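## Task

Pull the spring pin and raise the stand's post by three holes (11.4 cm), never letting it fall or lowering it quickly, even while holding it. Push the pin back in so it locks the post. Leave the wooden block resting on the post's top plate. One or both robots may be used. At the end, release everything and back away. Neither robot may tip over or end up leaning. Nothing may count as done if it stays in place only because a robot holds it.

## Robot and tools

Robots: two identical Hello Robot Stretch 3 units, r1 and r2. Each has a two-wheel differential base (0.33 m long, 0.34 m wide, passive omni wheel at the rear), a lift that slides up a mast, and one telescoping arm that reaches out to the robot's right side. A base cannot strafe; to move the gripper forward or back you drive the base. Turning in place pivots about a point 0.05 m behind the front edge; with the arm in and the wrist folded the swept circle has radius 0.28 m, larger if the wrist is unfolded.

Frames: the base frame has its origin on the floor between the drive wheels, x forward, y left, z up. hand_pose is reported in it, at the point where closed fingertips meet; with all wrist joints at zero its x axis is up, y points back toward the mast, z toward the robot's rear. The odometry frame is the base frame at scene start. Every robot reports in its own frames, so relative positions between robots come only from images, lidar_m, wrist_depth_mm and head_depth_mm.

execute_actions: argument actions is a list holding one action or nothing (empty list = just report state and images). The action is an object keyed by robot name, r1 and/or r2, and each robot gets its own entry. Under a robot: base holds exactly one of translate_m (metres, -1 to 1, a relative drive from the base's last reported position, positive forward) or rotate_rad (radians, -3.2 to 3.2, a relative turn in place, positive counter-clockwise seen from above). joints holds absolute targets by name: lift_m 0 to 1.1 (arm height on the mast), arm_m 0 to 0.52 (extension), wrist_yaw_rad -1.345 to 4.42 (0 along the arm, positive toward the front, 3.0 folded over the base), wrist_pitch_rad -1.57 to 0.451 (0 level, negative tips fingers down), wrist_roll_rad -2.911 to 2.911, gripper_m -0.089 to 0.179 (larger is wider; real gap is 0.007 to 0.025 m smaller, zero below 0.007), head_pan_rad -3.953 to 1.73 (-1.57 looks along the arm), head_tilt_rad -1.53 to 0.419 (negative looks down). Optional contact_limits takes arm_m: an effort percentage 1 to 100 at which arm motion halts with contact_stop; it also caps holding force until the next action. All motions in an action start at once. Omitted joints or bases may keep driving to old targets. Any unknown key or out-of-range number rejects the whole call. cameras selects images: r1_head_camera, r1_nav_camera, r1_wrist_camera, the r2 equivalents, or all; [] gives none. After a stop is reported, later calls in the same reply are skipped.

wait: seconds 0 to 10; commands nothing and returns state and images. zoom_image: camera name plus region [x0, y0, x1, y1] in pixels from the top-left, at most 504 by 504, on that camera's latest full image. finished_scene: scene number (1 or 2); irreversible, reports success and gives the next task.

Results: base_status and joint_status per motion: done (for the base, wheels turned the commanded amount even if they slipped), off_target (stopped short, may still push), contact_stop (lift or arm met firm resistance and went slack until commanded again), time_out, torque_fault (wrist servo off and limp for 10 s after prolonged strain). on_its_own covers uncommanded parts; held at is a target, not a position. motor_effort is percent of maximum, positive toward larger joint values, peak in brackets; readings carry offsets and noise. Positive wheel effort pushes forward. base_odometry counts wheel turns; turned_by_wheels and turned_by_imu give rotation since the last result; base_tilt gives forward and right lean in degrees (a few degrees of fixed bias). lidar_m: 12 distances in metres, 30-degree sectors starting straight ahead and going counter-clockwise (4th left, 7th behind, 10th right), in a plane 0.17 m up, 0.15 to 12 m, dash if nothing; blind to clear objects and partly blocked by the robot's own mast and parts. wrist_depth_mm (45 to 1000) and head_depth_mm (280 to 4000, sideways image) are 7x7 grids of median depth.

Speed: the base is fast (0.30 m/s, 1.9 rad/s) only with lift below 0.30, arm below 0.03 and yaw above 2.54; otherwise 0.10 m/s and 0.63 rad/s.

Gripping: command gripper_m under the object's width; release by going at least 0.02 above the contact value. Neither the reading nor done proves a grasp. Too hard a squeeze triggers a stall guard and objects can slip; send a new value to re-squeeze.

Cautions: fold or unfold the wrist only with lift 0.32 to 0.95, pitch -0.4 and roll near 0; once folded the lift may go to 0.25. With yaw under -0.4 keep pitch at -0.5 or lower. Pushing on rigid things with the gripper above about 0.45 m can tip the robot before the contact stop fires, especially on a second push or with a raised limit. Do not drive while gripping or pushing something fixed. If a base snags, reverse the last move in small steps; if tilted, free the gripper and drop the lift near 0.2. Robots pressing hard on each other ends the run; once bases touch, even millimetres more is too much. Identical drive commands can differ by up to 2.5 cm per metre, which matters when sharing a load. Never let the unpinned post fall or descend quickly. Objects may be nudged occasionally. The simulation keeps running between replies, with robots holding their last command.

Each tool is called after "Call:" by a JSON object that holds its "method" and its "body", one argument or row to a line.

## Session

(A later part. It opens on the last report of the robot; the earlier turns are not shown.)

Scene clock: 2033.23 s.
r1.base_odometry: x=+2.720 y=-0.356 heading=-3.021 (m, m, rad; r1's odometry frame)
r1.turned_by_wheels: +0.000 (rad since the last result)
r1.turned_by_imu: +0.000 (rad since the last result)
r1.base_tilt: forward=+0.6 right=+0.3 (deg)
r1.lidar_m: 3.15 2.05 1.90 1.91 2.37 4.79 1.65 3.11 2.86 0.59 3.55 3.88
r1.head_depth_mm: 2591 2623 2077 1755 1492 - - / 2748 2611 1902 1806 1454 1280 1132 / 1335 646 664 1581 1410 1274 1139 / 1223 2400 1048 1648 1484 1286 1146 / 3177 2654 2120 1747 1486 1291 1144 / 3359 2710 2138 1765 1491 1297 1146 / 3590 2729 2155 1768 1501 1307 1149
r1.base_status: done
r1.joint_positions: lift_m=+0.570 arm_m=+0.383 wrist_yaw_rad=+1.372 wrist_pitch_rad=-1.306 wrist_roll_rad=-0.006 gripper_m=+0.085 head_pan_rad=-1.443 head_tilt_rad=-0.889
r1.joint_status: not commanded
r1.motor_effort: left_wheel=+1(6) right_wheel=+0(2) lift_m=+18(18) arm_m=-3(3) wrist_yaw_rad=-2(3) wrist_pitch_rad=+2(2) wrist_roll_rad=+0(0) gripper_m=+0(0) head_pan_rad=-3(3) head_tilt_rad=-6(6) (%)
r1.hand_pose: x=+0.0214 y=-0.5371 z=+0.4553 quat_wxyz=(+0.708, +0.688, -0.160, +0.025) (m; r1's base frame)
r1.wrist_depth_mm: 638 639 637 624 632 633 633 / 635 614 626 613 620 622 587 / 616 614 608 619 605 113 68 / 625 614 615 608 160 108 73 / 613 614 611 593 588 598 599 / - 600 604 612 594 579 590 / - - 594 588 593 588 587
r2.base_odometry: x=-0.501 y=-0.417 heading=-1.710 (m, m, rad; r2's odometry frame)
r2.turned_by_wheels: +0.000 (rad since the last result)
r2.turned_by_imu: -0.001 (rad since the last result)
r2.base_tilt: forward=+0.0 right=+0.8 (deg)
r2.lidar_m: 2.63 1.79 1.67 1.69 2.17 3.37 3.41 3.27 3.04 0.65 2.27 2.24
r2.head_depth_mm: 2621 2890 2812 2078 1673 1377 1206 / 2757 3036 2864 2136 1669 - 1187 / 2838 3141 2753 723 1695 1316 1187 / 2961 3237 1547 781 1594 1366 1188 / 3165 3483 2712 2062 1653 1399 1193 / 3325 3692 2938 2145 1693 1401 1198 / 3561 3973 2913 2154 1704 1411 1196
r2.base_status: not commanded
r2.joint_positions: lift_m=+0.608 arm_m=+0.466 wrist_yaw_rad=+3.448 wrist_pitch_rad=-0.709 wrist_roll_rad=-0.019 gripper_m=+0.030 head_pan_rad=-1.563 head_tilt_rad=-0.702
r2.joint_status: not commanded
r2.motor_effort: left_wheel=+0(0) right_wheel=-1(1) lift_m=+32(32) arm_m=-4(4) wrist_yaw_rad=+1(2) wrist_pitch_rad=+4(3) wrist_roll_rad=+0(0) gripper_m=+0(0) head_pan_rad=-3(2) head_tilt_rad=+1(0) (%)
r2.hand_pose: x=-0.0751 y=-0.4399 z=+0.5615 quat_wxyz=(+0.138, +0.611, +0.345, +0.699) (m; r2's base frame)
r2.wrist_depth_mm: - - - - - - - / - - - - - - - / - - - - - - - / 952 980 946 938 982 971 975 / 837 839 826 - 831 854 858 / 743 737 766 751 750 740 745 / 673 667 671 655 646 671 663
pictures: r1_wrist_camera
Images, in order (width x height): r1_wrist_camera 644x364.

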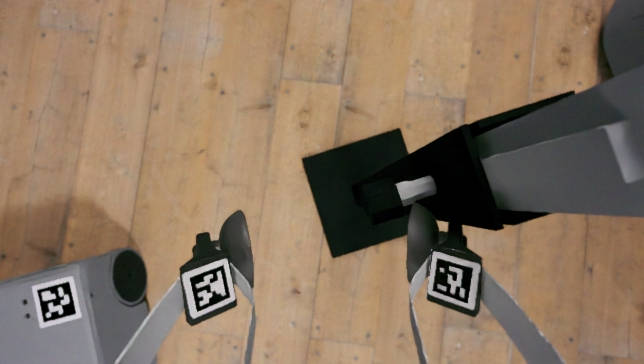

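Call:
{"method": "execute_actions", "body": {
  "actions": [
    {"r1": {"base": {"translate_m": 0.002}}}
  ],
  "cameras": []
}}

Call:
{"method": "execute_actions", "body": {
  "actions": [
    {"r1": {"joints": {"gripper_m": 0.06}}}
  ],
  "cameras": ["r1_wrist_camera"]
}}

Call:
{"method": "zoom_image", "body": {
  "camera": "r1_wrist_camera",
  "region": [320, 120, 520, 280]
}}

Scene clock: 2042.87 s.
r1.base_odometry: x=+2.718 y=-0.356 heading=-3.021 (m, m, rad; r1's odometry frame)
r1.turned_by_wheels: +0.000 (rad since the last result)
r1.turned_by_imu: +0.000 (rad since the last result)
r1.base_tilt: forward=+0.6 right=+0.3 (deg)
r1.lidar_m: 3.17 2.05 1.89 1.91 2.38 4.80 1.65 3.11 2.85 0.59 3.55 3.88
r1.head_depth_mm: 2612 2620 2065 1753 1488 - - / 2760 2639 1910 1822 1453 1282 1135 / 1302 1008 663 1576 1416 1270 1135 / 1225 2481 1689 1651 1483 1286 1143 / 3226 2696 2112 1750 1488 1297 1150 / 3409 2694 2130 1763 1496 1304 1148 / 3577 2743 2145 1780 1505 1304 1153
r1.base_status: done
r1.joint_positions: lift_m=+0.570 arm_m=+0.383 wrist_yaw_rad=+1.371 wrist_pitch_rad=-1.313 wrist_roll_rad=-0.006 gripper_m=+0.085 head_pan_rad=-1.443 head_tilt_rad=-0.889
r1.joint_status: not commanded
r1.motor_effort: left_wheel=+0(5) right_wheel=+2(2) lift_m=+18(18) arm_m=-3(3) wrist_yaw_rad=-1(4) wrist_pitch_rad=+5(6) wrist_roll_rad=+0(0) gripper_m=+0(0) head_pan_rad=-3(3) head_tilt_rad=-6(6) (%)
r1.hand_pose: x=+0.0198 y=-0.5368 z=+0.4550 quat_wxyz=(+0.708, +0.688, -0.158, +0.022) (m; r1's base frame)
r1.wrist_depth_mm: 636 629 612 630 645 624 615 / 635 620 626 620 623 627 599 / 620 618 621 615 611 115 70 / 617 618 600 608 159 109 73 / 622 605 598 604 591 589 592 / - 594 597 601 603 595 595 / - - 608 592 585 594 593
r2.base_odometry: x=-0.501 y=-0.417 heading=-1.710 (m, m, rad; r2's odometry frame)
r2.turned_by_wheels: +0.000 (rad since the last result)
r2.turned_by_imu: -0.001 (rad since the last result)
r2.base_tilt: forward=+0.0 right=+0.8 (deg)
r2.lidar_m: 2.63 1.78 1.67 1.69 2.17 3.37 3.43 3.27 3.03 0.65 2.26 2.25
r2.head_depth_mm: 2585 2928 2784 2103 1674 1384 1208 / 2692 3074 2863 2144 1674 - 1181 / 2824 3184 2705 726 1695 1322 1183 / 2957 3266 1519 782 1582 1360 1192 / 3123 3343 2753 2045 1636 1402 1184 / 3293 3733 2955 2152 1696 1395 1200 / 3515 3918 2888 2153 1711 1405 1206
r2.base_status: not commanded
r2.joint_positions: lift_m=+0.608 arm_m=+0.466 wrist_yaw_rad=+3.448 wrist_pitch_rad=-0.709 wrist_roll_rad=-0.019 gripper_m=+0.030 head_pan_rad=-1.563 head_tilt_rad=-0.702
r2.joint_status: not commanded
r2.motor_effort: left_wheel=+1(0) right_wheel=-1(1) lift_m=+32(32) arm_m=-4(5) wrist_yaw_rad=+2(2) wrist_pitch_rad=+3(4) wrist_roll_rad=+0(0) gripper_m=+0(1) head_pan_rad=-3(2) head_tilt_rad=+1(0) (%)
r2.hand_pose: x=-0.0751 y=-0.4399 z=+0.5615 quat_wxyz=(+0.138, +0.611, +0.345, +0.699) (m; r2's base frame)
r2.wrist_depth_mm: - - - - - - - / - - - - - - - / - - - - - - - / 969 988 983 974 957 967 963 / 839 825 848 - 851 834 842 / 746 741 762 745 744 745 747 / 667 663 672 672 655 674 663
pictures: none
No camera images: the call's "cameras" was empty. Leave "cameras" out to get every camera's image.

Scene clock: 2043.60 s.
r1.base_odometry: x=+2.718 y=-0.356 heading=-3.021 (m, m, rad; r1's odometry frame)
r1.turned_by_wheels: +0.000 (rad since the last result)
r1.turned_by_imu: +0.000 (rad since the last result)
r1.base_tilt: forward=+0.6 right=+0.3 (deg)
r1.lidar_m: 3.17 2.04 1.89 1.91 2.37 4.79 1.64 3.10 2.85 0.59 3.57 3.88
r1.head_depth_mm: 2618 2601 2062 1761 1496 - - / 2747 2598 1898 1809 1460 1281 1134 / 1309 1011 663 1577 1405 1273 1138 / 1222 2476 1685 1658 1482 1292 1139 / 3193 2686 2125 1752 1489 1297 1143 / 3378 2702 2126 1758 1493 1301 1144 / 3576 2721 2159 1773 1502 1308 1151
r1.base_status: not commanded
r1.joint_positions: lift_m=+0.570 arm_m=+0.383 wrist_yaw_rad=+1.366 wrist_pitch_rad=-1.316 wrist_roll_rad=-0.006 gripper_m=+0.060 head_pan_rad=-1.443 head_tilt_rad=-0.889
r1.joint_status: all done
r1.motor_effort: left_wheel=+0(0) right_wheel=+2(2) lift_m=+18(18) arm_m=-3(3) wrist_yaw_rad=+5(4) wrist_pitch_rad=+7(8) wrist_roll_rad=+0(0) gripper_m=-5(78) head_pan_rad=-3(4) head_tilt_rad=-6(5) (%)
r1.hand_pose: x=+0.0190 y=-0.5368 z=+0.4549 quat_wxyz=(+0.708, +0.688, -0.159, +0.020) (m; r1's base frame)
r1.wrist_depth_mm: 630 611 620 623 631 608 601 / 622 631 623 613 612 608 543 / 626 619 610 624 610 113 68 / 615 623 606 603 159 108 72 / 605 600 609 590 602 605 594 / - 605 - 594 591 604 594 / - - 604 598 598 591 582
r2.base_odometry: x=-0.501 y=-0.417 heading=-1.710 (m, m, rad; r2's odometry frame)
r2.turned_by_wheels: +0.000 (rad since the last result)
r2.turned_by_imu: +0.000 (rad since the last result)
r2.base_tilt: forward=+0.0 right=+0.8 (deg)
r2.lidar_m: 2.64 1.79 1.67 1.70 2.17 3.36 3.42 3.29 3.03 0.65 2.27 2.24
r2.head_depth_mm: 2621 2895 2828 2079 1653 1371 1214 / 2717 3054 2807 2140 1668 - 1184 / 2840 3198 2670 721 1700 1322 1186 / 2975 3158 1518 783 1596 1363 1190 / 3183 3504 2765 2062 1628 1409 1196 / 3291 3691 2916 2125 1698 1409 1197 / 3500 3934 2950 2159 1705 1399 1200
r2.base_status: not commanded
r2.joint_positions: lift_m=+0.608 arm_m=+0.466 wrist_yaw_rad=+3.448 wrist_pitch_rad=-0.709 wrist_roll_rad=-0.019 gripper_m=+0.030 head_pan_rad=-1.563 head_tilt_rad=-0.702
r2.joint_status: not commanded
r2.motor_effort: left_wheel=+0(0) right_wheel=-1(1) lift_m=+32(32) arm_m=-4(4) wrist_yaw_rad=+1(2) wrist_pitch_rad=+3(3) wrist_roll_rad=+0(0) gripper_m=+0(0) head_pan_rad=-2(3) head_tilt_rad=+1(1) (%)
r2.hand_pose: x=-0.0751 y=-0.4399 z=+0.5615 quat_wxyz=(+0.138, +0.611, +0.345, +0.699) (m; r2's base frame)
r2.wrist_depth_mm: - - - - - - - / - - - - - - - / - - - - - - - / 972 973 953 930 972 950 981 / 835 849 830 - 830 828 858 / 744 747 759 765 747 742 764 / 667 667 656 661 657 671 669
pictures: r1_wrist_camera
Images, in order (width x height): r1_wrist_camera 644x364.

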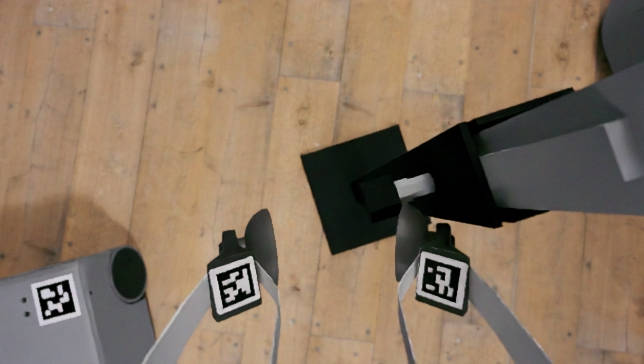

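Region (320, 120, 520, 280) of r1_wrist_camera's 644x364 image, scaled by 2.520; it fills the top 403 rows of this view, and the rest is white.

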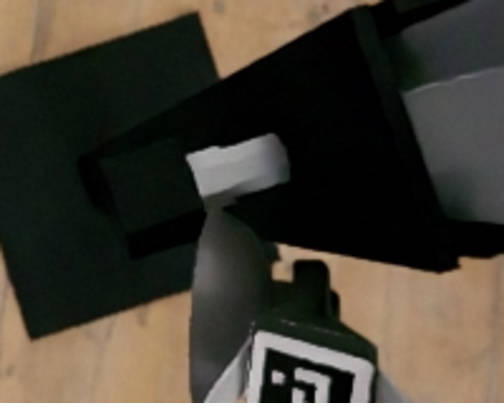

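Call:
{"method": "execute_actions", "body": {
  "actions": [
    {"r1": {"joints": {"gripper_m": 0.03}}}
  ],
  "cameras": ["r1_wrist_camera"]
}}

Call:
{"method": "zoom_image", "body": {
  "camera": "r1_wrist_camera",
  "region": [280, 120, 480, 280]
}}

Scene clock: 2054.03 s.
r1.base_odometry: x=+2.718 y=-0.356 heading=-3.022 (m, m, rad; r1's odometry frame)
r1.turned_by_wheels: +0.000 (rad since the last result)
r1.turned_by_imu: +0.000 (rad since the last result)
r1.base_tilt: forward=+0.5 right=+0.3 (deg)
r1.lidar_m: 3.17 2.05 1.90 1.91 2.37 4.79 1.65 3.09 2.85 0.59 3.55 3.87
r1.head_depth_mm: 2615 2605 2066 1747 1490 - - / 2764 2642 1908 1821 1464 1280 1135 / 1331 956 663 1584 1407 1274 1138 / 1230 2480 1043 1661 1486 1289 1142 / 3228 2682 2108 1746 1487 1294 1145 / 3380 2706 2128 1745 1496 1306 1152 / 3563 2722 2139 1773 1500 1302 1155
r1.base_status: not commanded
r1.joint_positions: lift_m=+0.570 arm_m=+0.383 wrist_yaw_rad=+1.358 wrist_pitch_rad=-1.317 wrist_roll_rad=-0.001 gripper_m=+0.030 head_pan_rad=-1.443 head_tilt_rad=-0.889
r1.joint_status: all done
r1.on_its_own: wrist_yaw_rad is at rest, and its effort (+15) is outside its rest range (-12 to +12)
r1.motor_effort: left_wheel=-1(2) right_wheel=+5(5) lift_m=+18(18) arm_m=-3(3) wrist_yaw_rad=+15(15) wrist_pitch_rad=+7(7) wrist_roll_rad=-3(3) gripper_m=-13(88) head_pan_rad=-4(3) head_tilt_rad=-6(6) (%)
r1.hand_pose: x=+0.0187 y=-0.5371 z=+0.4548 quat_wxyz=(+0.707, +0.688, -0.163, +0.015) (m; r1's base frame)
r1.wrist_depth_mm: 625 621 623 624 627 628 625 / 625 624 616 608 623 597 69 / 620 612 625 623 604 101 65 / 607 612 617 600 157 104 72 / 595 619 617 585 589 608 603 / - 596 608 597 599 603 595 / - 597 595 598 595 597 593
r2.base_odometry: x=-0.501 y=-0.417 heading=-1.710 (m, m, rad; r2's odometry frame)
r2.turned_by_wheels: +0.000 (rad since the last result)
r2.turned_by_imu: -0.001 (rad since the last result)
r2.base_tilt: forward=+0.0 right=+0.8 (deg)
r2.lidar_m: 2.63 1.79 1.67 1.69 2.17 3.38 3.42 3.29 3.02 0.65 2.27 2.25
r2.head_depth_mm: 2611 2878 2802 2075 1667 1375 1205 / 2745 2991 2829 2136 1667 - 1191 / 2864 3158 2707 721 1695 1318 1196 / 2961 3218 1529 782 1600 1359 1190 / 3155 3408 2755 2071 1645 1392 1198 / 3325 3715 2949 2137 1709 1403 1201 / 3520 3976 2950 2143 1697 1411 1206
r2.base_status: not commanded
r2.joint_positions: lift_m=+0.608 arm_m=+0.466 wrist_yaw_rad=+3.448 wrist_pitch_rad=-0.709 wrist_roll_rad=-0.019 gripper_m=+0.030 head_pan_rad=-1.563 head_tilt_rad=-0.702
r2.joint_status: not commanded
r2.motor_effort: left_wheel=+1(1) right_wheel=-1(1) lift_m=+32(32) arm_m=-4(4) wrist_yaw_rad=+1(2) wrist_pitch_rad=+3(3) wrist_roll_rad=+0(0) gripper_m=+0(0) head_pan_rad=-2(3) head_tilt_rad=+1(0) (%)
r2.hand_pose: x=-0.0751 y=-0.4399 z=+0.5615 quat_wxyz=(+0.138, +0.611, +0.345, +0.699) (m; r2's base frame)
r2.wrist_depth_mm: - - - - - - - / - - - - - - - / - - - - - - - / 963 958 926 977 975 958 976 / 849 842 845 - 829 859 858 / 747 754 765 742 741 732 740 / 660 666 670 662 663 670 661
pictures: r1_wrist_camera
Images, in order (width x height): r1_wrist_camera 644x364.

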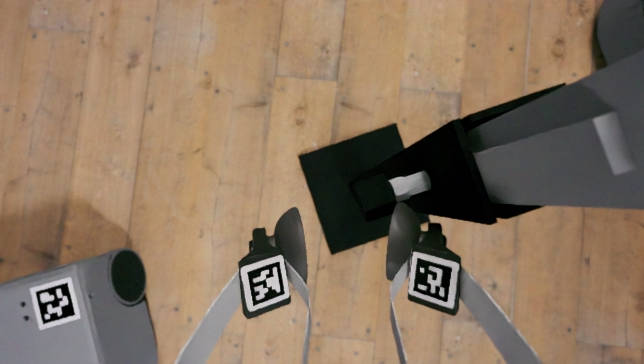

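Region (280, 120, 480, 280) of r1_wrist_camera's 644x364 image, scaled by 2.520; it fills the top 403 rows of this view, and the rest is white.

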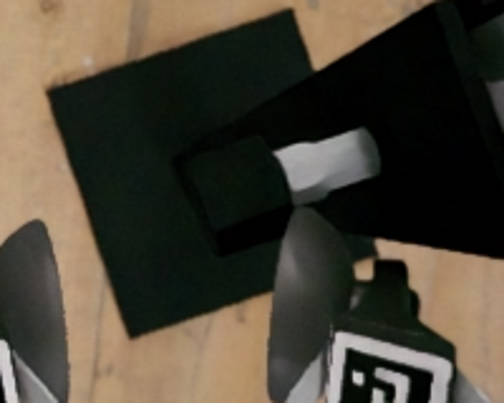

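Call:
{"method": "execute_actions", "body": {
  "actions": [
    {"r1": {"base": {"translate_m": 0.002}, "joints": {"arm_m": 0.371}}}
  ],
  "cameras": ["r1_wrist_camera"]
}}

Call:
{"method": "zoom_image", "body": {
  "camera": "r1_wrist_camera",
  "region": [300, 120, 500, 280]
}}

Scene clock: 2063.33 s.
r1.base_odometry: x=+2.716 y=-0.357 heading=-3.022 (m, m, rad; r1's odometry frame)
r1.turned_by_wheels: +0.000 (rad since the last result)
r1.turned_by_imu: -0.001 (rad since the last result)
r1.base_tilt: forward=+0.6 right=+0.2 (deg)
r1.lidar_m: 3.15 2.05 1.89 1.91 2.37 4.80 1.65 3.11 2.85 0.59 3.54 3.88
r1.head_depth_mm: 2616 2602 2072 1779 1495 - - / 2769 2630 1895 1820 1443 1280 1134 / 1310 1001 666 1579 1412 1279 1140 / 1225 2562 1684 1643 1487 1292 1142 / 3195 2699 2119 1754 1494 1293 1148 / 3349 2707 2142 1749 1497 1300 1146 / 3548 2754 2137 1767 1501 1301 1153
r1.base_status: done
r1.joint_positions: lift_m=+0.570 arm_m=+0.372 wrist_yaw_rad=+1.353 wrist_pitch_rad=-1.317 wrist_roll_rad=+0.002 gripper_m=+0.030 head_pan_rad=-1.443 head_tilt_rad=-0.889
r1.joint_status: all done
r1.on_its_own: wrist_yaw_rad is at rest, and its effort (+22) is outside its rest range (-12 to +12)
r1.motor_effort: left_wheel=-4(5) right_wheel=+7(10) lift_m=+18(18) arm_m=-11(10) wrist_yaw_rad=+22(22) wrist_pitch_rad=+7(10) wrist_roll_rad=-4(4) gripper_m=-17(18) head_pan_rad=-3(4) head_tilt_rad=-5(5) (%)
r1.hand_pose: x=+0.0186 y=-0.5259 z=+0.4548 quat_wxyz=(+0.707, +0.687, -0.165, +0.012) (m; r1's base frame)
r1.wrist_depth_mm: 641 623 619 636 607 628 619 / 641 630 615 626 621 631 116 / 625 616 610 622 632 116 78 / 630 637 611 599 161 118 87 / 620 607 614 599 593 612 601 / - 602 598 593 609 594 596 / - - 602 602 591 597 590
r2.base_odometry: x=-0.501 y=-0.417 heading=-1.710 (m, m, rad; r2's odometry frame)
r2.turned_by_wheels: +0.000 (rad since the last result)
r2.turned_by_imu: -0.001 (rad since the last result)
r2.base_tilt: forward=+0.1 right=+0.8 (deg)
r2.lidar_m: 2.63 1.79 1.67 1.69 2.17 3.37 3.41 3.28 3.02 0.65 2.27 2.24
r2.head_depth_mm: 2623 2896 2841 2099 1658 1378 1204 / 2713 3006 2841 2136 1671 - 1187 / 2855 3199 2708 724 1700 1328 1193 / 2967 3222 1499 785 1585 1356 1193 / 3150 3419 2772 2053 1649 1403 1193 / 3276 3770 2917 2145 1705 1398 1199 / 3489 3935 2938 2139 1690 1410 1195
r2.base_status: not commanded
r2.joint_positions: lift_m=+0.608 arm_m=+0.466 wrist_yaw_rad=+3.448 wrist_pitch_rad=-0.709 wrist_roll_rad=-0.019 gripper_m=+0.030 head_pan_rad=-1.563 head_tilt_rad=-0.702
r2.joint_status: not commanded
r2.motor_effort: left_wheel=+1(1) right_wheel=-1(1) lift_m=+33(32) arm_m=-4(4) wrist_yaw_rad=+2(1) wrist_pitch_rad=+3(4) wrist_roll_rad=+0(0) gripper_m=+0(0) head_pan_rad=-2(2) head_tilt_rad=+1(1) (%)
r2.hand_pose: x=-0.0751 y=-0.4399 z=+0.5615 quat_wxyz=(+0.138, +0.611, +0.345, +0.699) (m; r2's base frame)
r2.wrist_depth_mm: - - - - - - - / - - - - - - - / - - - - - - - / 954 948 965 944 964 942 981 / 822 841 853 - 825 820 831 / 733 738 745 746 750 751 751 / 660 674 671 660 644 671 651
pictures: r1_wrist_camera
Images, in order (width x height): r1_wrist_camera 644x364.

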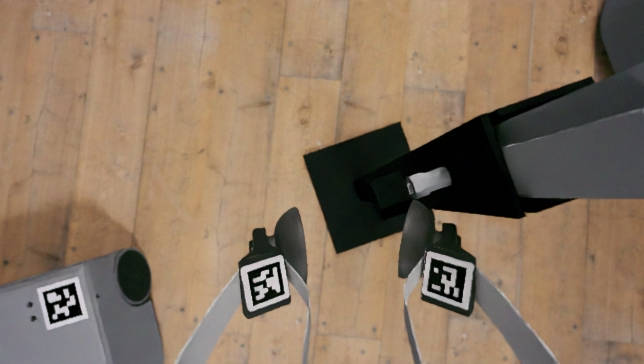

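Region (300, 120, 500, 280) of r1_wrist_camera's 644x364 image, scaled by 2.520; it fills the top 403 rows of this view, and the rest is white.

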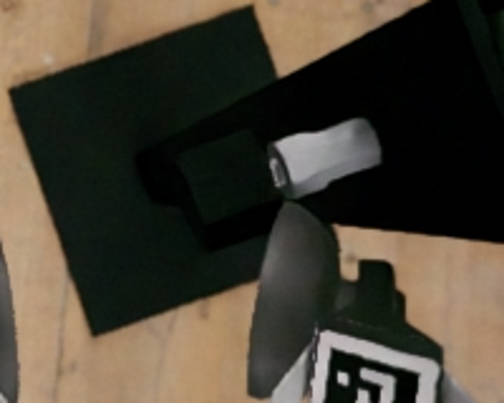

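Call:
{"method": "execute_actions", "body": {
  "actions": [
    {"r1": {"base": {"translate_m": 0.002}, "joints": {"arm_m": 0.359}}}
  ],
  "cameras": ["r1_wrist_camera"]
}}

Call:
{"method": "zoom_image", "body": {
  "camera": "r1_wrist_camera",
  "region": [320, 120, 520, 280]
}}

Call:
{"method": "execute_actions", "body": {
  "actions": [
    {"r2": {"joints": {"lift_m": 0.625}}}
  ],
  "cameras": ["r1_wrist_camera"]
}}

Scene clock: 2079.53 s.
r1.base_odometry: x=+2.714 y=-0.357 heading=-3.023 (m, m, rad; r1's odometry frame)
r1.turned_by_wheels: +0.000 (rad since the last result)
r1.turned_by_imu: -0.001 (rad since the last result)
r1.base_tilt: forward=+0.6 right=+0.3 (deg)
r1.lidar_m: 3.16 2.04 1.89 1.91 2.37 4.80 1.65 3.10 2.85 0.59 3.56 3.88
r1.head_depth_mm: 2612 2597 2059 1779 - - - / 2763 2623 1908 1806 1436 1278 1134 / 1253 976 664 1584 1402 1273 1138 / 1224 2577 1041 1661 1488 1293 1143 / 3194 2688 2108 1751 1489 1295 1147 / 3370 2712 2120 1759 1496 1302 1152 / 3539 2716 2136 1768 1506 1309 1153
r1.base_status: done
r1.joint_positions: lift_m=+0.570 arm_m=+0.360 wrist_yaw_rad=+1.347 wrist_pitch_rad=-1.316 wrist_roll_rad=+0.006 gripper_m=+0.031 head_pan_rad=-1.443 head_tilt_rad=-0.889
r1.joint_status: all done
r1.on_its_own: wrist_yaw_rad is at rest, and its effort (+30) is outside its rest range (-12 to +12)
r1.motor_effort: left_wheel=-6(6) right_wheel=+9(13) lift_m=+18(18) arm_m=-13(13) wrist_yaw_rad=+30(30) wrist_pitch_rad=+7(9) wrist_roll_rad=-7(7) gripper_m=-22(22) head_pan_rad=-3(3) head_tilt_rad=-6(5) (%)
r1.hand_pose: x=+0.0187 y=-0.5144 z=+0.4548 quat_wxyz=(+0.707, +0.687, -0.169, +0.008) (m; r1's base frame)
r1.wrist_depth_mm: 626 615 632 616 618 612 628 / 632 617 612 634 623 616 552 / 610 612 611 594 623 123 90 / 611 630 608 614 180 133 108 / 602 603 613 609 603 604 605 / - 588 604 600 591 599 610 / - - 604 609 582 598 598
r2.base_odometry: x=-0.501 y=-0.417 heading=-1.710 (m, m, rad; r2's odometry frame)
r2.turned_by_wheels: +0.000 (rad since the last result)
r2.turned_by_imu: -0.001 (rad since the last result)
r2.base_tilt: forward=+0.0 right=+0.8 (deg)
r2.lidar_m: 2.63 1.79 1.67 1.70 2.17 3.38 3.40 3.27 3.04 0.65 2.26 2.24
r2.head_depth_mm: 2637 2924 2820 2092 1654 1381 1209 / 2734 3115 2829 2149 1660 - 1186 / 2873 3238 2731 722 1702 1323 1195 / 2971 3252 1488 784 1586 1357 1196 / 3177 3474 2762 2079 1642 1404 1201 / 3258 3714 2890 2135 1687 1402 1197 / 3513 - 2919 2161 1704 1409 1209
r2.base_status: not commanded
r2.joint_positions: lift_m=+0.608 arm_m=+0.466 wrist_yaw_rad=+3.448 wrist_pitch_rad=-0.709 wrist_roll_rad=-0.019 gripper_m=+0.030 head_pan_rad=-1.563 head_tilt_rad=-0.702
r2.joint_status: not commanded
r2.motor_effort: left_wheel=+0(1) right_wheel=-1(1) lift_m=+32(32) arm_m=-4(4) wrist_yaw_rad=+2(1) wrist_pitch_rad=+4(4) wrist_roll_rad=+0(0) gripper_m=+0(0) head_pan_rad=-2(3) head_tilt_rad=+0(1) (%)
r2.hand_pose: x=-0.0751 y=-0.4399 z=+0.5615 quat_wxyz=(+0.138, +0.611, +0.345, +0.699) (m; r2's base frame)
r2.wrist_depth_mm: - - - - - - - / - - - - - - - / - - - - - - - / 943 953 950 945 968 1000 948 / 838 829 826 - 825 839 848 / 737 746 749 750 742 728 741 / 664 661 674 686 646 667 678
pictures: r1_wrist_camera
Images, in order (width x height): r1_wrist_camera 644x364.

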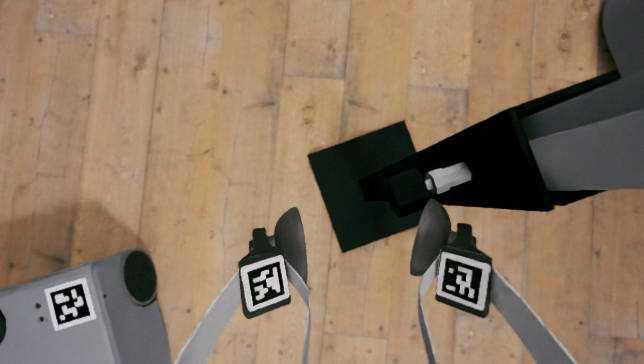

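Region (320, 120, 520, 280) of r1_wrist_camera's 644x364 image, scaled by 2.520; it fills the top 403 rows of this view, and the rest is white.

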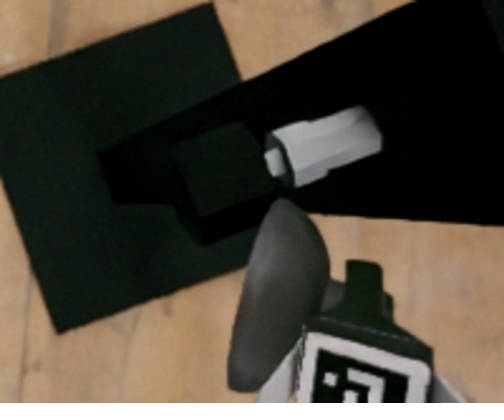

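Scene clock: 2080.40 s.
r1.base_odometry: x=+2.714 y=-0.357 heading=-3.023 (m, m, rad; r1's odometry frame)
r1.turned_by_wheels: +0.000 (rad since the last result)
r1.turned_by_imu: +0.000 (rad since the last result)
r1.base_tilt: forward=+0.6 right=+0.3 (deg)
r1.lidar_m: 3.16 2.05 1.89 1.91 2.38 4.80 1.65 3.12 2.86 0.59 3.56 3.87
r1.head_depth_mm: 2622 2606 2070 1774 - - - / 2733 2635 740 1813 1436 1283 1134 / 1287 952 659 1590 1403 1273 1138 / 1208 2487 1685 1650 1481 1289 1140 / 3201 2684 2117 1750 1490 1293 1147 / 3378 2718 2138 1760 1490 1298 1146 / 3585 2706 2142 1768 1505 1304 1152
r1.base_status: not commanded
r1.joint_positions: lift_m=+0.570 arm_m=+0.360 wrist_yaw_rad=+1.347 wrist_pitch_rad=-1.316 wrist_roll_rad=+0.006 gripper_m=+0.031 head_pan_rad=-1.443 head_tilt_rad=-0.889
r1.joint_status: not commanded
r1.on_its_own: wrist_yaw_rad is at rest, and its effort (+29) is outside its rest range (-12 to +12)
r1.motor_effort: left_wheel=-5(6) right_wheel=+10(9) lift_m=+18(18) arm_m=-13(13) wrist_yaw_rad=+29(30) wrist_pitch_rad=+7(7) wrist_roll_rad=-7(7) gripper_m=-22(22) head_pan_rad=-3(3) head_tilt_rad=-6(5) (%)
r1.hand_pose: x=+0.0187 y=-0.5144 z=+0.4548 quat_wxyz=(+0.707, +0.687, -0.169, +0.008) (m; r1's base frame)
r1.wrist_depth_mm: 638 628 625 615 629 617 619 / 623 609 629 625 627 624 559 / 611 624 618 618 604 123 90 / 610 622 611 604 182 133 108 / 611 611 596 597 593 605 615 / - 609 601 609 604 586 596 / - - 597 596 601 594 586
r2.base_odometry: x=-0.501 y=-0.417 heading=-1.710 (m, m, rad; r2's odometry frame)
r2.turned_by_wheels: +0.000 (rad since the last result)
r2.turned_by_imu: +0.000 (rad since the last result)
r2.base_tilt: forward=+0.0 right=+0.8 (deg)
r2.lidar_m: 2.62 1.79 1.67 1.69 2.16 3.35 3.43 3.29 3.04 0.65 2.27 2.24
r2.head_depth_mm: 2621 2914 2824 2071 1665 1382 1205 / 2734 3071 2821 2147 1665 1343 1186 / 2859 3187 2576 720 1674 1317 1188 / 2936 3239 1281 753 1580 1352 1193 / 3165 3472 2766 2057 1652 1397 1197 / 3326 3640 2932 2121 1701 1402 1197 / 3535 3963 2902 2158 1711 1413 1201
r2.base_status: not commanded
r2.joint_positions: lift_m=+0.624 arm_m=+0.466 wrist_yaw_rad=+3.448 wrist_pitch_rad=-0.709 wrist_roll_rad=-0.019 gripper_m=+0.030 head_pan_rad=-1.563 head_tilt_rad=-0.702
r2.joint_status: all done
r2.motor_effort: left_wheel=+0(1) right_wheel=-1(1) lift_m=+34(35) arm_m=-4(4) wrist_yaw_rad=+1(2) wrist_pitch_rad=+3(3) wrist_roll_rad=+0(0) gripper_m=+0(1) head_pan_rad=-2(3) head_tilt_rad=+0(0) (%)
r2.hand_pose: x=-0.0751 y=-0.4399 z=+0.5779 quat_wxyz=(+0.139, +0.611, +0.345, +0.699) (m; r2's base frame)
r2.wrist_depth_mm: - - - - - - - / - - - - - - - / - - - - - - - / 974 985 970 951 994 - 980 / 844 858 866 - 872 844 881 / 755 755 763 759 775 744 766 / 682 679 692 682 677 687 679
pictures: r1_wrist_camera
Images, in order (width x height): r1_wrist_camera 644x364.

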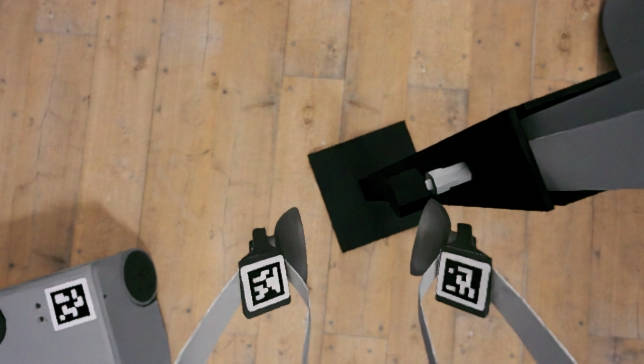

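The pin is out and the post is rising. Lift quickly to just below target, then release.

Call:
{"method": "execute_actions", "body": {
  "actions": [
    {"r2": {"joints": {"lift_m": 0.705}}}
  ],
  "cameras": ["r1_wrist_camera"]
}}

Call:
{"method": "execute_actions", "body": {
  "actions": [
    {"r1": {"joints": {"arm_m": 0.376, "gripper_m": 0.085}}}
  ],
  "cameras": ["r1_wrist_camera", "r1_head_camera"]
}}

Scene clock: 2089.13 s.
r1.base_odometry: x=+2.714 y=-0.357 heading=-3.023 (m, m, rad; r1's odometry frame)
r1.turned_by_wheels: +0.000 (rad since the last result)
r1.turned_by_imu: +0.000 (rad since the last result)
r1.base_tilt: forward=+0.6 right=+0.3 (deg)
r1.lidar_m: 3.16 2.04 1.89 1.91 2.37 4.80 1.65 3.11 2.85 0.59 3.55 3.87
r1.head_depth_mm: 2620 2602 2075 1772 - - - / 2729 2446 1952 1807 1442 1280 1132 / 1149 574 731 1591 1399 1271 1135 / 1162 790 1782 1643 1477 1291 1144 / 3193 2673 2118 1741 1488 1295 1147 / 3378 2709 2133 1759 1497 1302 1149 / 3573 2718 2144 1772 1501 1306 1156
r1.base_status: not commanded
r1.joint_positions: lift_m=+0.570 arm_m=+0.360 wrist_yaw_rad=+1.347 wrist_pitch_rad=-1.316 wrist_roll_rad=+0.006 gripper_m=+0.031 head_pan_rad=-1.443 head_tilt_rad=-0.889
r1.joint_status: not commanded
r1.on_its_own: wrist_yaw_rad is at rest, and its effort (+30) is outside its rest range (-12 to +12)
r1.motor_effort: left_wheel=-5(5) right_wheel=+9(9) lift_m=+18(18) arm_m=-13(13) wrist_yaw_rad=+30(30) wrist_pitch_rad=+6(7) wrist_roll_rad=-7(7) gripper_m=-22(22) head_pan_rad=-3(3) head_tilt_rad=-6(6) (%)
r1.hand_pose: x=+0.0187 y=-0.5144 z=+0.4548 quat_wxyz=(+0.707, +0.687, -0.169, +0.008) (m; r1's base frame)
r1.wrist_depth_mm: 617 652 624 622 617 618 630 / 618 622 625 609 622 624 560 / 614 626 611 610 614 123 90 / 613 618 601 610 182 133 110 / 594 618 605 628 598 604 611 / - 588 616 595 604 592 595 / - - 595 598 596 589 585
r2.base_odometry: x=-0.501 y=-0.417 heading=-1.710 (m, m, rad; r2's odometry frame)
r2.turned_by_wheels: +0.000 (rad since the last result)
r2.turned_by_imu: -0.001 (rad since the last result)
r2.base_tilt: forward=+0.0 right=+0.8 (deg)
r2.lidar_m: 2.64 1.78 1.67 1.69 2.17 3.37 3.45 3.29 3.03 0.65 2.26 2.24
r2.head_depth_mm: 2599 2920 2815 2093 1716 1411 - / 2747 3053 2839 2170 1675 1349 1161 / 2879 3147 664 2037 1610 1325 1184 / 2941 3220 761 984 1594 1354 1189 / 3130 3472 2766 2062 1645 1395 1193 / 3299 3710 2883 2119 1696 1401 1200 / 3532 3887 2964 2136 1709 1404 1200
r2.base_status: not commanded
r2.joint_positions: lift_m=+0.704 arm_m=+0.465 wrist_yaw_rad=+3.448 wrist_pitch_rad=-0.709 wrist_roll_rad=-0.019 gripper_m=+0.030 head_pan_rad=-1.563 head_tilt_rad=-0.702
r2.joint_status: all done
r2.motor_effort: left_wheel=+0(0) right_wheel=-1(0) lift_m=+33(34) arm_m=-4(4) wrist_yaw_rad=+1(1) wrist_pitch_rad=+3(3) wrist_roll_rad=+0(0) gripper_m=+0(0) head_pan_rad=-2(2) head_tilt_rad=+0(1) (%)
r2.hand_pose: x=-0.0751 y=-0.4400 z=+0.6579 quat_wxyz=(+0.139, +0.611, +0.345, +0.699) (m; r2's base frame)
r2.wrist_depth_mm: - - - - - - - / - - - - - - - / - - - - - - - / - - - - - - - / 937 946 965 - 942 955 962 / 845 830 845 821 849 852 833 / 757 759 749 758 754 765 759
pictures: r1_wrist_camera
Images, in order (width x height): r1_wrist_camera 644x364.

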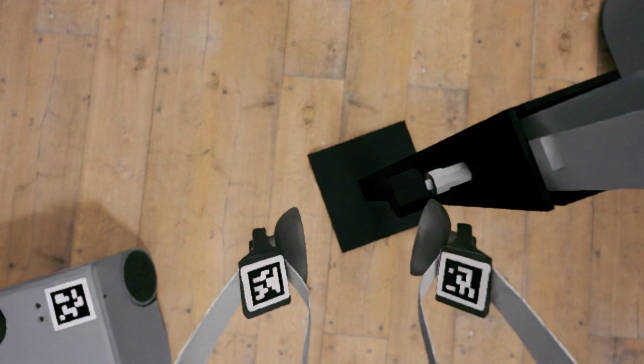

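Scene clock: 2090.17 s.
r1.base_odometry: x=+2.714 y=-0.357 heading=-3.022 (m, m, rad; r1's odometry frame)
r1.turned_by_wheels: +0.000 (rad since the last result)
r1.turned_by_imu: +0.000 (rad since the last result)
r1.base_tilt: forward=+0.6 right=+0.2 (deg)
r1.lidar_m: 3.17 2.05 1.89 1.91 2.37 4.78 1.65 3.10 2.85 0.59 3.55 3.88
r1.head_depth_mm: 2620 2609 2066 1777 1486 - - / 2723 2436 1965 1818 1438 1282 1134 / 1149 574 732 1593 1418 1275 1139 / 1157 791 1786 1666 1479 1287 1141 / 3220 2701 2124 1749 1487 1294 1146 / 3362 2697 2129 1763 1491 1302 1146 / 3546 2715 2149 1772 1500 1306 1151
r1.base_status: not commanded
r1.joint_positions: lift_m=+0.570 arm_m=+0.376 wrist_yaw_rad=+1.365 wrist_pitch_rad=-1.320 wrist_roll_rad=+0.005 gripper_m=+0.085 head_pan_rad=-1.443 head_tilt_rad=-0.889
r1.joint_status: all done
r1.motor_effort: left_wheel=-2(5) right_wheel=+4(9) lift_m=+18(18) arm_m=+4(12) wrist_yaw_rad=+6(30) wrist_pitch_rad=+9(10) wrist_roll_rad=-6(7) gripper_m=+0(79) head_pan_rad=-3(3) head_tilt_rad=-6(6) (%)
r1.hand_pose: x=+0.0179 y=-0.5291 z=+0.4547 quat_wxyz=(+0.707, +0.689, -0.161, +0.014) (m; r1's base frame)
r1.wrist_depth_mm: 636 634 621 630 626 615 615 / 638 610 629 625 623 621 621 / 618 628 621 625 614 118 78 / 608 616 605 596 160 115 82 / 606 613 607 611 590 588 587 / - - 590 590 602 595 579 / - - 599 600 599 575 581
r2.base_odometry: x=-0.501 y=-0.417 heading=-1.710 (m, m, rad; r2's odometry frame)
r2.turned_by_wheels: +0.000 (rad since the last result)
r2.turned_by_imu: +0.000 (rad since the last result)
r2.base_tilt: forward=+0.0 right=+0.7 (deg)
r2.lidar_m: 2.63 1.79 1.67 1.70 2.16 3.38 3.43 3.29 3.03 0.65 2.27 2.24
r2.head_depth_mm: 2625 2893 2858 2107 1714 1427 - / 2726 3070 2837 2175 1683 1353 1166 / 2839 3121 666 2037 1609 1334 1190 / 3003 3149 763 898 1595 1361 1193 / 3149 3464 2769 2072 1642 1406 1190 / 3400 3722 2956 2124 1693 1400 1194 / 3571 3871 2964 2163 1721 1405 1195
r2.base_status: not commanded
r2.joint_positions: lift_m=+0.704 arm_m=+0.465 wrist_yaw_rad=+3.448 wrist_pitch_rad=-0.709 wrist_roll_rad=-0.019 gripper_m=+0.030 head_pan_rad=-1.563 head_tilt_rad=-0.702
r2.joint_status: not commanded
r2.motor_effort: left_wheel=+0(1) right_wheel=+0(1) lift_m=+33(33) arm_m=-4(3) wrist_yaw_rad=+1(1) wrist_pitch_rad=+4(3) wrist_roll_rad=+0(0) gripper_m=+0(0) head_pan_rad=-2(2) head_tilt_rad=+0(0) (%)
r2.hand_pose: x=-0.0751 y=-0.4400 z=+0.6579 quat_wxyz=(+0.139, +0.611, +0.345, +0.699) (m; r2's base frame)
r2.wrist_depth_mm: - - - - - - - / - - - - - - - / - - - - - - - / - - - - - - - / 945 935 947 - 944 951 941 / 856 839 869 812 845 814 863 / 761 755 761 744 765 749 776
pictures: r1_head_camera (sideways: a quarter turn clockwise sets it upright), r1_wrist_camera
Images, in order (width x height): r1_head_camera 896x504, r1_wrist_camera 644x364.

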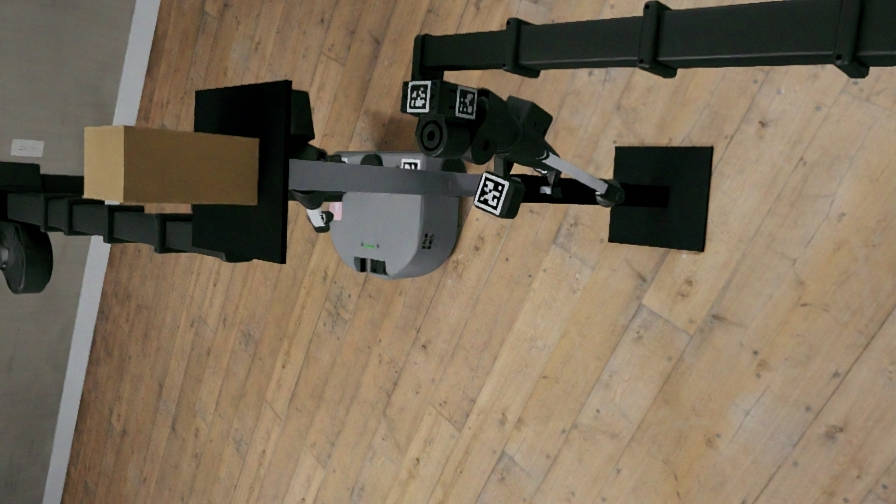

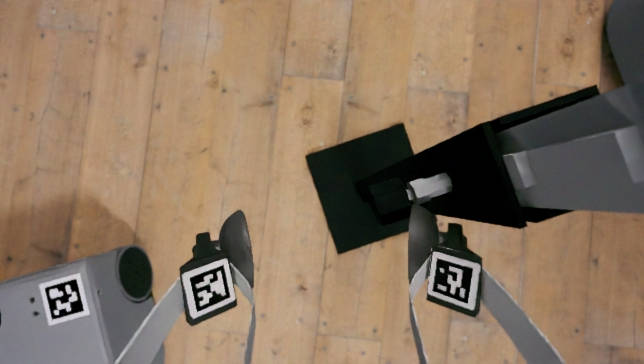

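Call:
{"method": "execute_actions", "body": {
  "actions": [
    {"r1": {"base": {"translate_m": -0.025}}, "r2": {"joints": {"lift_m": 0.7225}}}
  ],
  "cameras": ["r1_wrist_camera"]
}}

Call:
{"method": "zoom_image", "body": {
  "camera": "r1_wrist_camera",
  "region": [300, 60, 540, 250]
}}

Scene clock: 2099.87 s.
r1.base_odometry: x=+2.739 y=-0.354 heading=-3.022 (m, m, rad; r1's odometry frame)
r1.turned_by_wheels: +0.000 (rad since the last result)
r1.turned_by_imu: +0.000 (rad since the last result)
r1.base_tilt: forward=+0.6 right=+0.2 (deg)
r1.lidar_m: 3.18 2.05 1.90 1.92 2.39 4.78 1.63 3.10 2.84 0.59 3.54 3.90
r1.head_depth_mm: 2594 2604 2066 1771 1492 - - / 2744 2626 2018 1818 1443 1279 1136 / 1124 576 735 1586 1389 1277 1140 / 1109 639 1788 1649 1481 1290 1140 / 3184 2710 2127 1749 1487 1296 1149 / 3335 2747 2131 1757 1494 1299 1148 / 3611 2760 2150 1762 1500 1300 1152
r1.base_status: done
r1.joint_positions: lift_m=+0.570 arm_m=+0.376 wrist_yaw_rad=+1.367 wrist_pitch_rad=-1.306 wrist_roll_rad=+0.001 gripper_m=+0.085 head_pan_rad=-1.443 head_tilt_rad=-0.889
r1.joint_status: not commanded
r1.motor_effort: left_wheel=+1(4) right_wheel=-1(4) lift_m=+18(18) arm_m=+4(4) wrist_yaw_rad=+4(6) wrist_pitch_rad=+2(9) wrist_roll_rad=-4(6) gripper_m=+0(0) head_pan_rad=-3(3) head_tilt_rad=-6(5) (%)
r1.hand_pose: x=+0.0215 y=-0.5298 z=+0.4553 quat_wxyz=(+0.707, +0.688, -0.164, +0.021) (m; r1's base frame)
r1.wrist_depth_mm: 631 629 635 619 640 629 71 / 627 625 626 624 621 106 72 / 631 623 627 614 162 115 115 / 622 617 616 600 260 606 601 / 596 611 601 604 593 593 589 / - - 600 597 602 593 596 / - - 600 588 597 595 588
r2.base_odometry: x=-0.501 y=-0.417 heading=-1.710 (m, m, rad; r2's odometry frame)
r2.turned_by_wheels: +0.000 (rad since the last result)
r2.turned_by_imu: -0.001 (rad since the last result)
r2.base_tilt: forward=+0.0 right=+0.8 (deg)
r2.lidar_m: 2.64 1.79 1.67 1.69 2.17 3.37 3.44 3.29 3.04 0.65 2.27 2.24
r2.head_depth_mm: 2604 2894 2812 2109 1725 - - / 2770 3021 2828 2179 1674 1356 1189 / 2882 3119 655 2064 1630 1322 1190 / 2970 3142 762 970 1596 1361 1191 / 3110 3402 2648 1797 1648 1398 1189 / 3353 3722 2866 2157 1690 1405 1203 / 3467 3903 2911 2176 1701 1410 1198
r2.base_status: not commanded
r2.joint_positions: lift_m=+0.722 arm_m=+0.465 wrist_yaw_rad=+3.448 wrist_pitch_rad=-0.710 wrist_roll_rad=-0.019 gripper_m=+0.030 head_pan_rad=-1.563 head_tilt_rad=-0.702
r2.joint_status: all done
r2.motor_effort: left_wheel=-1(1) right_wheel=+1(1) lift_m=+33(39) arm_m=-2(4) wrist_yaw_rad=+1(1) wrist_pitch_rad=+4(4) wrist_roll_rad=+0(0) gripper_m=-1(0) head_pan_rad=-2(2) head_tilt_rad=+1(0) (%)
r2.hand_pose: x=-0.0751 y=-0.4399 z=+0.6753 quat_wxyz=(+0.139, +0.611, +0.345, +0.699) (m; r2's base frame)
r2.wrist_depth_mm: - - - - - - - / - - - - - - - / - - - - - - - / - - - - - - - / 943 982 990 - 984 997 974 / 861 899 864 844 870 846 872 / 767 787 778 779 763 771 764
pictures: r1_wrist_camera
Images, in order (width x height): r1_wrist_camera 644x364.

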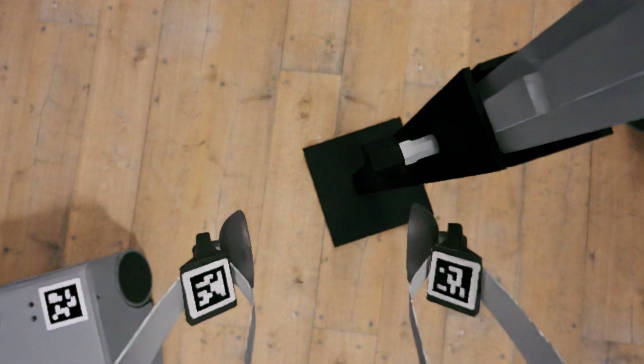

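Region (300, 60, 540, 250) of r1_wrist_camera's 644x364 image, scaled by 2.100; it fills the top 399 rows of this view, and the rest is white.

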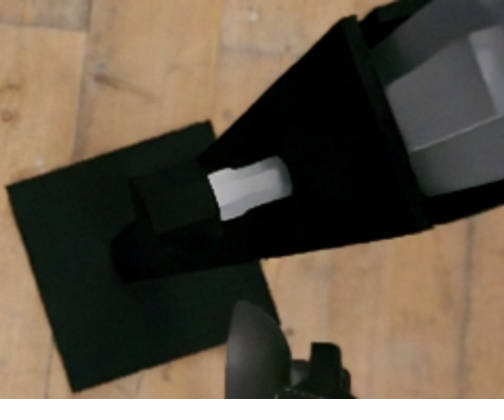

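Call:
{"method": "execute_actions", "body": {
  "actions": [
    {"r1": {"joints": {"arm_m": 0.1}}, "r2": {"joints": {"lift_m": 0.714}}}
  ],
  "cameras": ["r1_head_camera", "r2_head_camera"]
}}

Scene clock: 2109.87 s.
r1.base_odometry: x=+2.739 y=-0.354 heading=-3.022 (m, m, rad; r1's odometry frame)
r1.turned_by_wheels: +0.000 (rad since the last result)
r1.turned_by_imu: +0.000 (rad since the last result)
r1.base_tilt: forward=+0.6 right=+0.2 (deg)
r1.lidar_m: 3.18 2.05 1.90 1.92 2.38 4.78 1.63 3.09 2.84 0.59 3.57 3.90
r1.head_depth_mm: 2603 2603 2071 1716 1460 1326 - / 2740 2620 2017 1733 1466 - 1119 / 1125 578 733 1604 1410 1300 1123 / 1123 642 1775 1652 1486 1300 1142 / 3227 2690 2127 1751 1489 1295 1141 / 3352 2702 2131 1753 1501 1302 1150 / 3548 2734 2161 1765 1502 1306 1156
r1.base_status: not commanded
r1.joint_positions: lift_m=+0.570 arm_m=+0.100 wrist_yaw_rad=+1.369 wrist_pitch_rad=-1.305 wrist_roll_rad=+0.000 gripper_m=+0.085 head_pan_rad=-1.443 head_tilt_rad=-0.889
r1.joint_status: all done
r1.motor_effort: left_wheel=+1(2) right_wheel=-1(1) lift_m=+18(18) arm_m=-3(3) wrist_yaw_rad=+1(4) wrist_pitch_rad=+2(2) wrist_roll_rad=-3(4) gripper_m=-1(0) head_pan_rad=-3(3) head_tilt_rad=-6(6) (%)
r1.hand_pose: x=+0.0216 y=-0.2543 z=+0.4553 quat_wxyz=(+0.707, +0.688, -0.163, +0.022) (m; r1's base frame)
r1.wrist_depth_mm: 625 642 633 628 634 621 619 / 629 633 619 618 624 606 611 / 631 634 628 625 612 600 449 / 617 617 603 603 609 600 603 / 620 622 - 596 603 603 596 / 613 - - 600 593 601 594 / 602 - - 598 597 588 586
r2.base_odometry: x=-0.501 y=-0.417 heading=-1.710 (m, m, rad; r2's odometry frame)
r2.turned_by_wheels: +0.000 (rad since the last result)
r2.turned_by_imu: -0.002 (rad since the last result)
r2.base_tilt: forward=+0.0 right=+0.8 (deg)
r2.lidar_m: 2.64 1.79 1.67 1.69 2.17 3.37 3.43 3.30 3.04 0.65 2.27 2.25
r2.head_depth_mm: 2610 2905 2803 2093 1706 1419 - / 2709 3049 2819 2177 1672 1360 1165 / 2860 3150 659 2038 1588 1321 1191 / 2955 3133 765 1661 1607 1359 1191 / 3167 3437 2659 2139 1635 1404 1196 / 3326 3717 2922 2119 1699 1405 1200 / 3484 3885 2912 2160 1702 1422 1205
r2.base_status: not commanded
r2.joint_positions: lift_m=+0.714 arm_m=+0.465 wrist_yaw_rad=+3.448 wrist_pitch_rad=-0.710 wrist_roll_rad=-0.019 gripper_m=+0.030 head_pan_rad=-1.563 head_tilt_rad=-0.702
r2.joint_status: all done
r2.motor_effort: left_wheel=-1(2) right_wheel=+1(1) lift_m=+17(31) arm_m=-3(3) wrist_yaw_rad=+1(2) wrist_pitch_rad=+4(4) wrist_roll_rad=+0(0) gripper_m=+0(0) head_pan_rad=-2(3) head_tilt_rad=+0(1) (%)
r2.hand_pose: x=-0.0751 y=-0.4399 z=+0.6677 quat_wxyz=(+0.139, +0.611, +0.346, +0.699) (m; r2's base frame)
r2.wrist_depth_mm: - - - - - - - / - - - - - - - / - - - - - - - / - - - - - - - / 958 960 937 - 959 961 996 / 839 874 876 841 840 878 853 / 757 772 787 766 757 765 774
pictures: r1_head_camera (sideways: a quarter turn clockwise sets it upright), r2_head_camera (sideways: a quarter turn clockwise sets it upright)
Images, in order (width x height): r1_head_camera 896x504, r2_head_camera 896x504.

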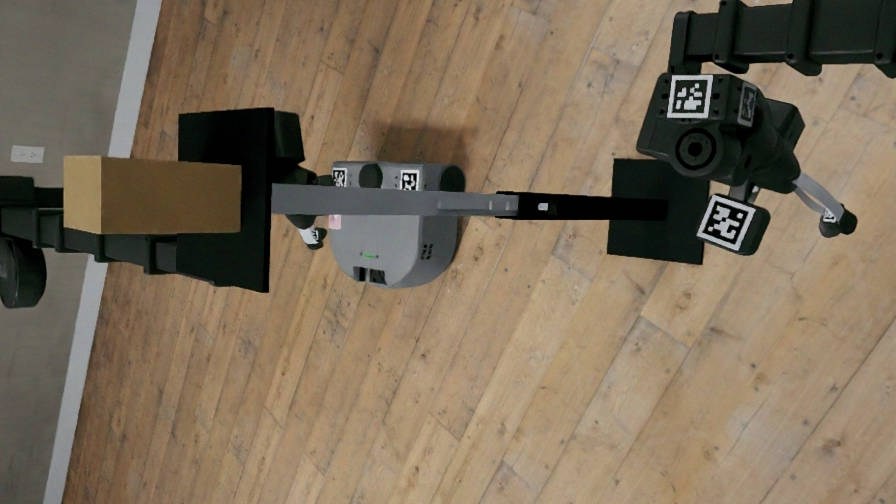

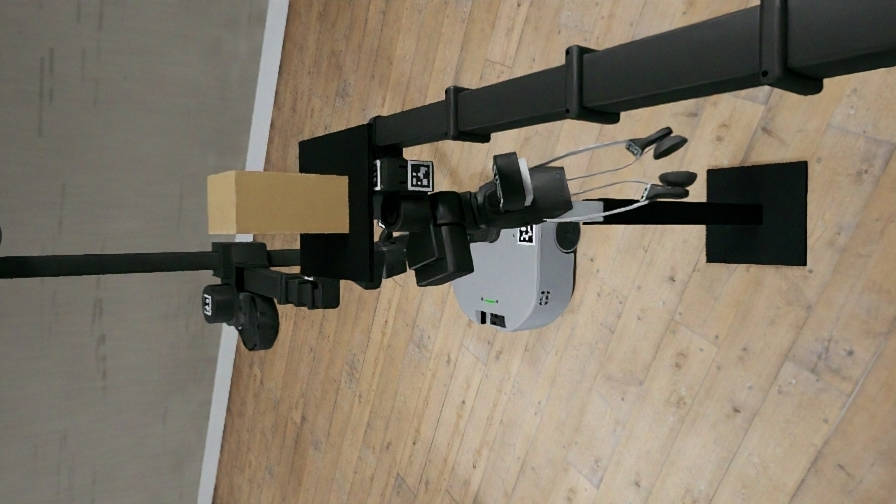

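Call:
{"method": "execute_actions", "body": {
  "actions": [
    {"r2": {"joints": {"arm_m": 0.2, "lift_m": 0.70}}}
  ],
  "cameras": ["r1_head_camera", "r2_head_camera"]
}}

Scene clock: 2117.93 s.
r1.base_odometry: x=+2.739 y=-0.354 heading=-3.022 (m, m, rad; r1's odometry frame)
r1.turned_by_wheels: +0.000 (rad since the last result)
r1.turned_by_imu: +0.000 (rad since the last result)
r1.base_tilt: forward=+0.6 right=+0.2 (deg)
r1.lidar_m: 3.16 2.05 1.90 1.92 2.38 4.77 1.63 3.11 2.84 0.59 3.55 3.90
r1.head_depth_mm: 2593 2583 2067 1712 1463 1324 - / 2740 2530 2022 1714 1466 - 1115 / 1154 577 1649 1599 1411 1300 1117 / 1145 642 1785 1652 1477 1305 1140 / 3185 2691 2116 1742 1489 1295 1146 / 3347 2707 2125 1762 1497 1300 1149 / 3567 2726 2141 1775 1508 1305 1152
r1.base_status: not commanded
r1.joint_positions: lift_m=+0.570 arm_m=+0.100 wrist_yaw_rad=+1.369 wrist_pitch_rad=-1.305 wrist_roll_rad=+0.000 gripper_m=+0.085 head_pan_rad=-1.443 head_tilt_rad=-0.889
r1.joint_status: not commanded
r1.motor_effort: left_wheel=+1(1) right_wheel=-1(2) lift_m=+18(18) arm_m=-3(3) wrist_yaw_rad=+1(1) wrist_pitch_rad=+2(2) wrist_roll_rad=-3(3) gripper_m=+0(0) head_pan_rad=-3(3) head_tilt_rad=-6(6) (%)
r1.hand_pose: x=+0.0216 y=-0.2543 z=+0.4553 quat_wxyz=(+0.707, +0.688, -0.163, +0.022) (m; r1's base frame)
r1.wrist_depth_mm: 633 625 633 623 628 621 632 / 624 622 631 636 620 630 612 / 625 617 625 604 605 608 442 / 621 608 609 610 612 596 595 / 623 601 - 599 607 601 592 / 604 - - 613 606 590 592 / 602 - - 598 589 596 586
r2.base_odometry: x=-0.501 y=-0.417 heading=-1.710 (m, m, rad; r2's odometry frame)
r2.turned_by_wheels: +0.000 (rad since the last result)
r2.turned_by_imu: -0.002 (rad since the last result)
r2.base_tilt: forward=+0.0 right=+0.8 (deg)
r2.lidar_m: 2.63 1.79 1.67 1.70 2.16 3.37 3.45 3.30 3.03 0.65 2.27 2.24
r2.head_depth_mm: 2628 2909 2819 2087 1678 1398 - / 2693 3033 2856 2131 1769 1356 1163 / 2850 3115 664 2033 1747 - 1137 / 2947 3202 764 1696 1612 1331 1189 / 3137 3420 2669 2144 1643 1388 1199 / 3328 3660 2907 2168 1681 1401 1196 / 3550 3861 2911 2158 1705 1410 1200
r2.base_status: not commanded
r2.joint_positions: lift_m=+0.700 arm_m=+0.200 wrist_yaw_rad=+3.448 wrist_pitch_rad=-0.710 wrist_roll_rad=-0.019 gripper_m=+0.030 head_pan_rad=-1.563 head_tilt_rad=-0.702
r2.joint_status: all done
r2.motor_effort: left_wheel=-1(1) right_wheel=+1(1) lift_m=+17(18) arm_m=-3(2) wrist_yaw_rad=+1(1) wrist_pitch_rad=+3(4) wrist_roll_rad=+0(0) gripper_m=+0(0) head_pan_rad=-3(2) head_tilt_rad=+0(1) (%)
r2.hand_pose: x=-0.0751 y=-0.1750 z=+0.6536 quat_wxyz=(+0.139, +0.611, +0.346, +0.699) (m; r2's base frame)
r2.wrist_depth_mm: - - - - - - - / - - - - - - - / - - - - - - - / - - - - - - - / 939 938 948 - 963 945 948 / 846 824 851 - 855 835 850 / 752 731 739 - 746 753 763
pictures: r1_head_camera (sideways: a quarter turn clockwise sets it upright), r2_head_camera (sideways: a quarter turn clockwise sets it upright)
Images, in order (width x height): r1_head_camera 896x504, r2_head_camera 896x504.

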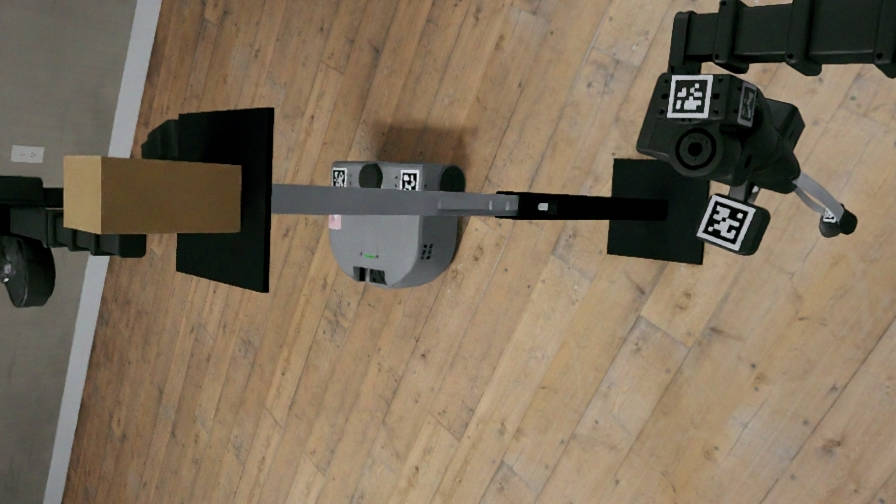

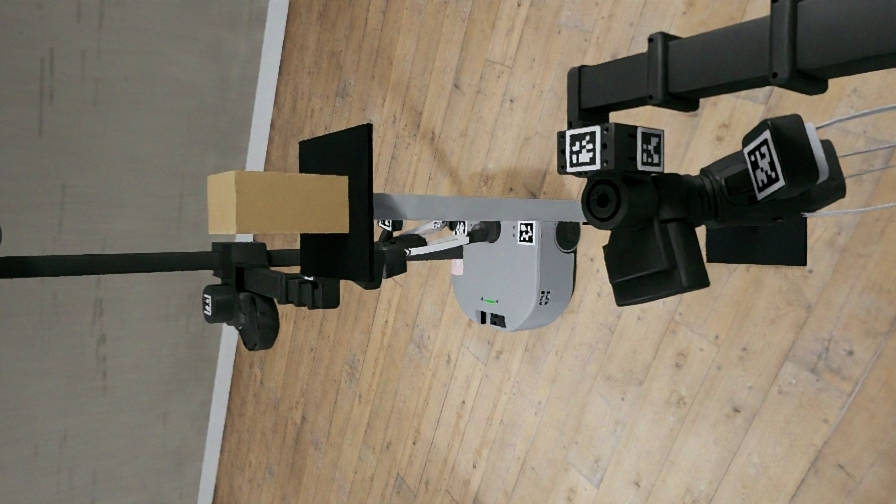

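Both robots are clear, the post is locked higher and the block is on the plate.

Call:
{"method": "finished_scene", "body": {
  "scene": 1
}}

The scene is finished: the task was done.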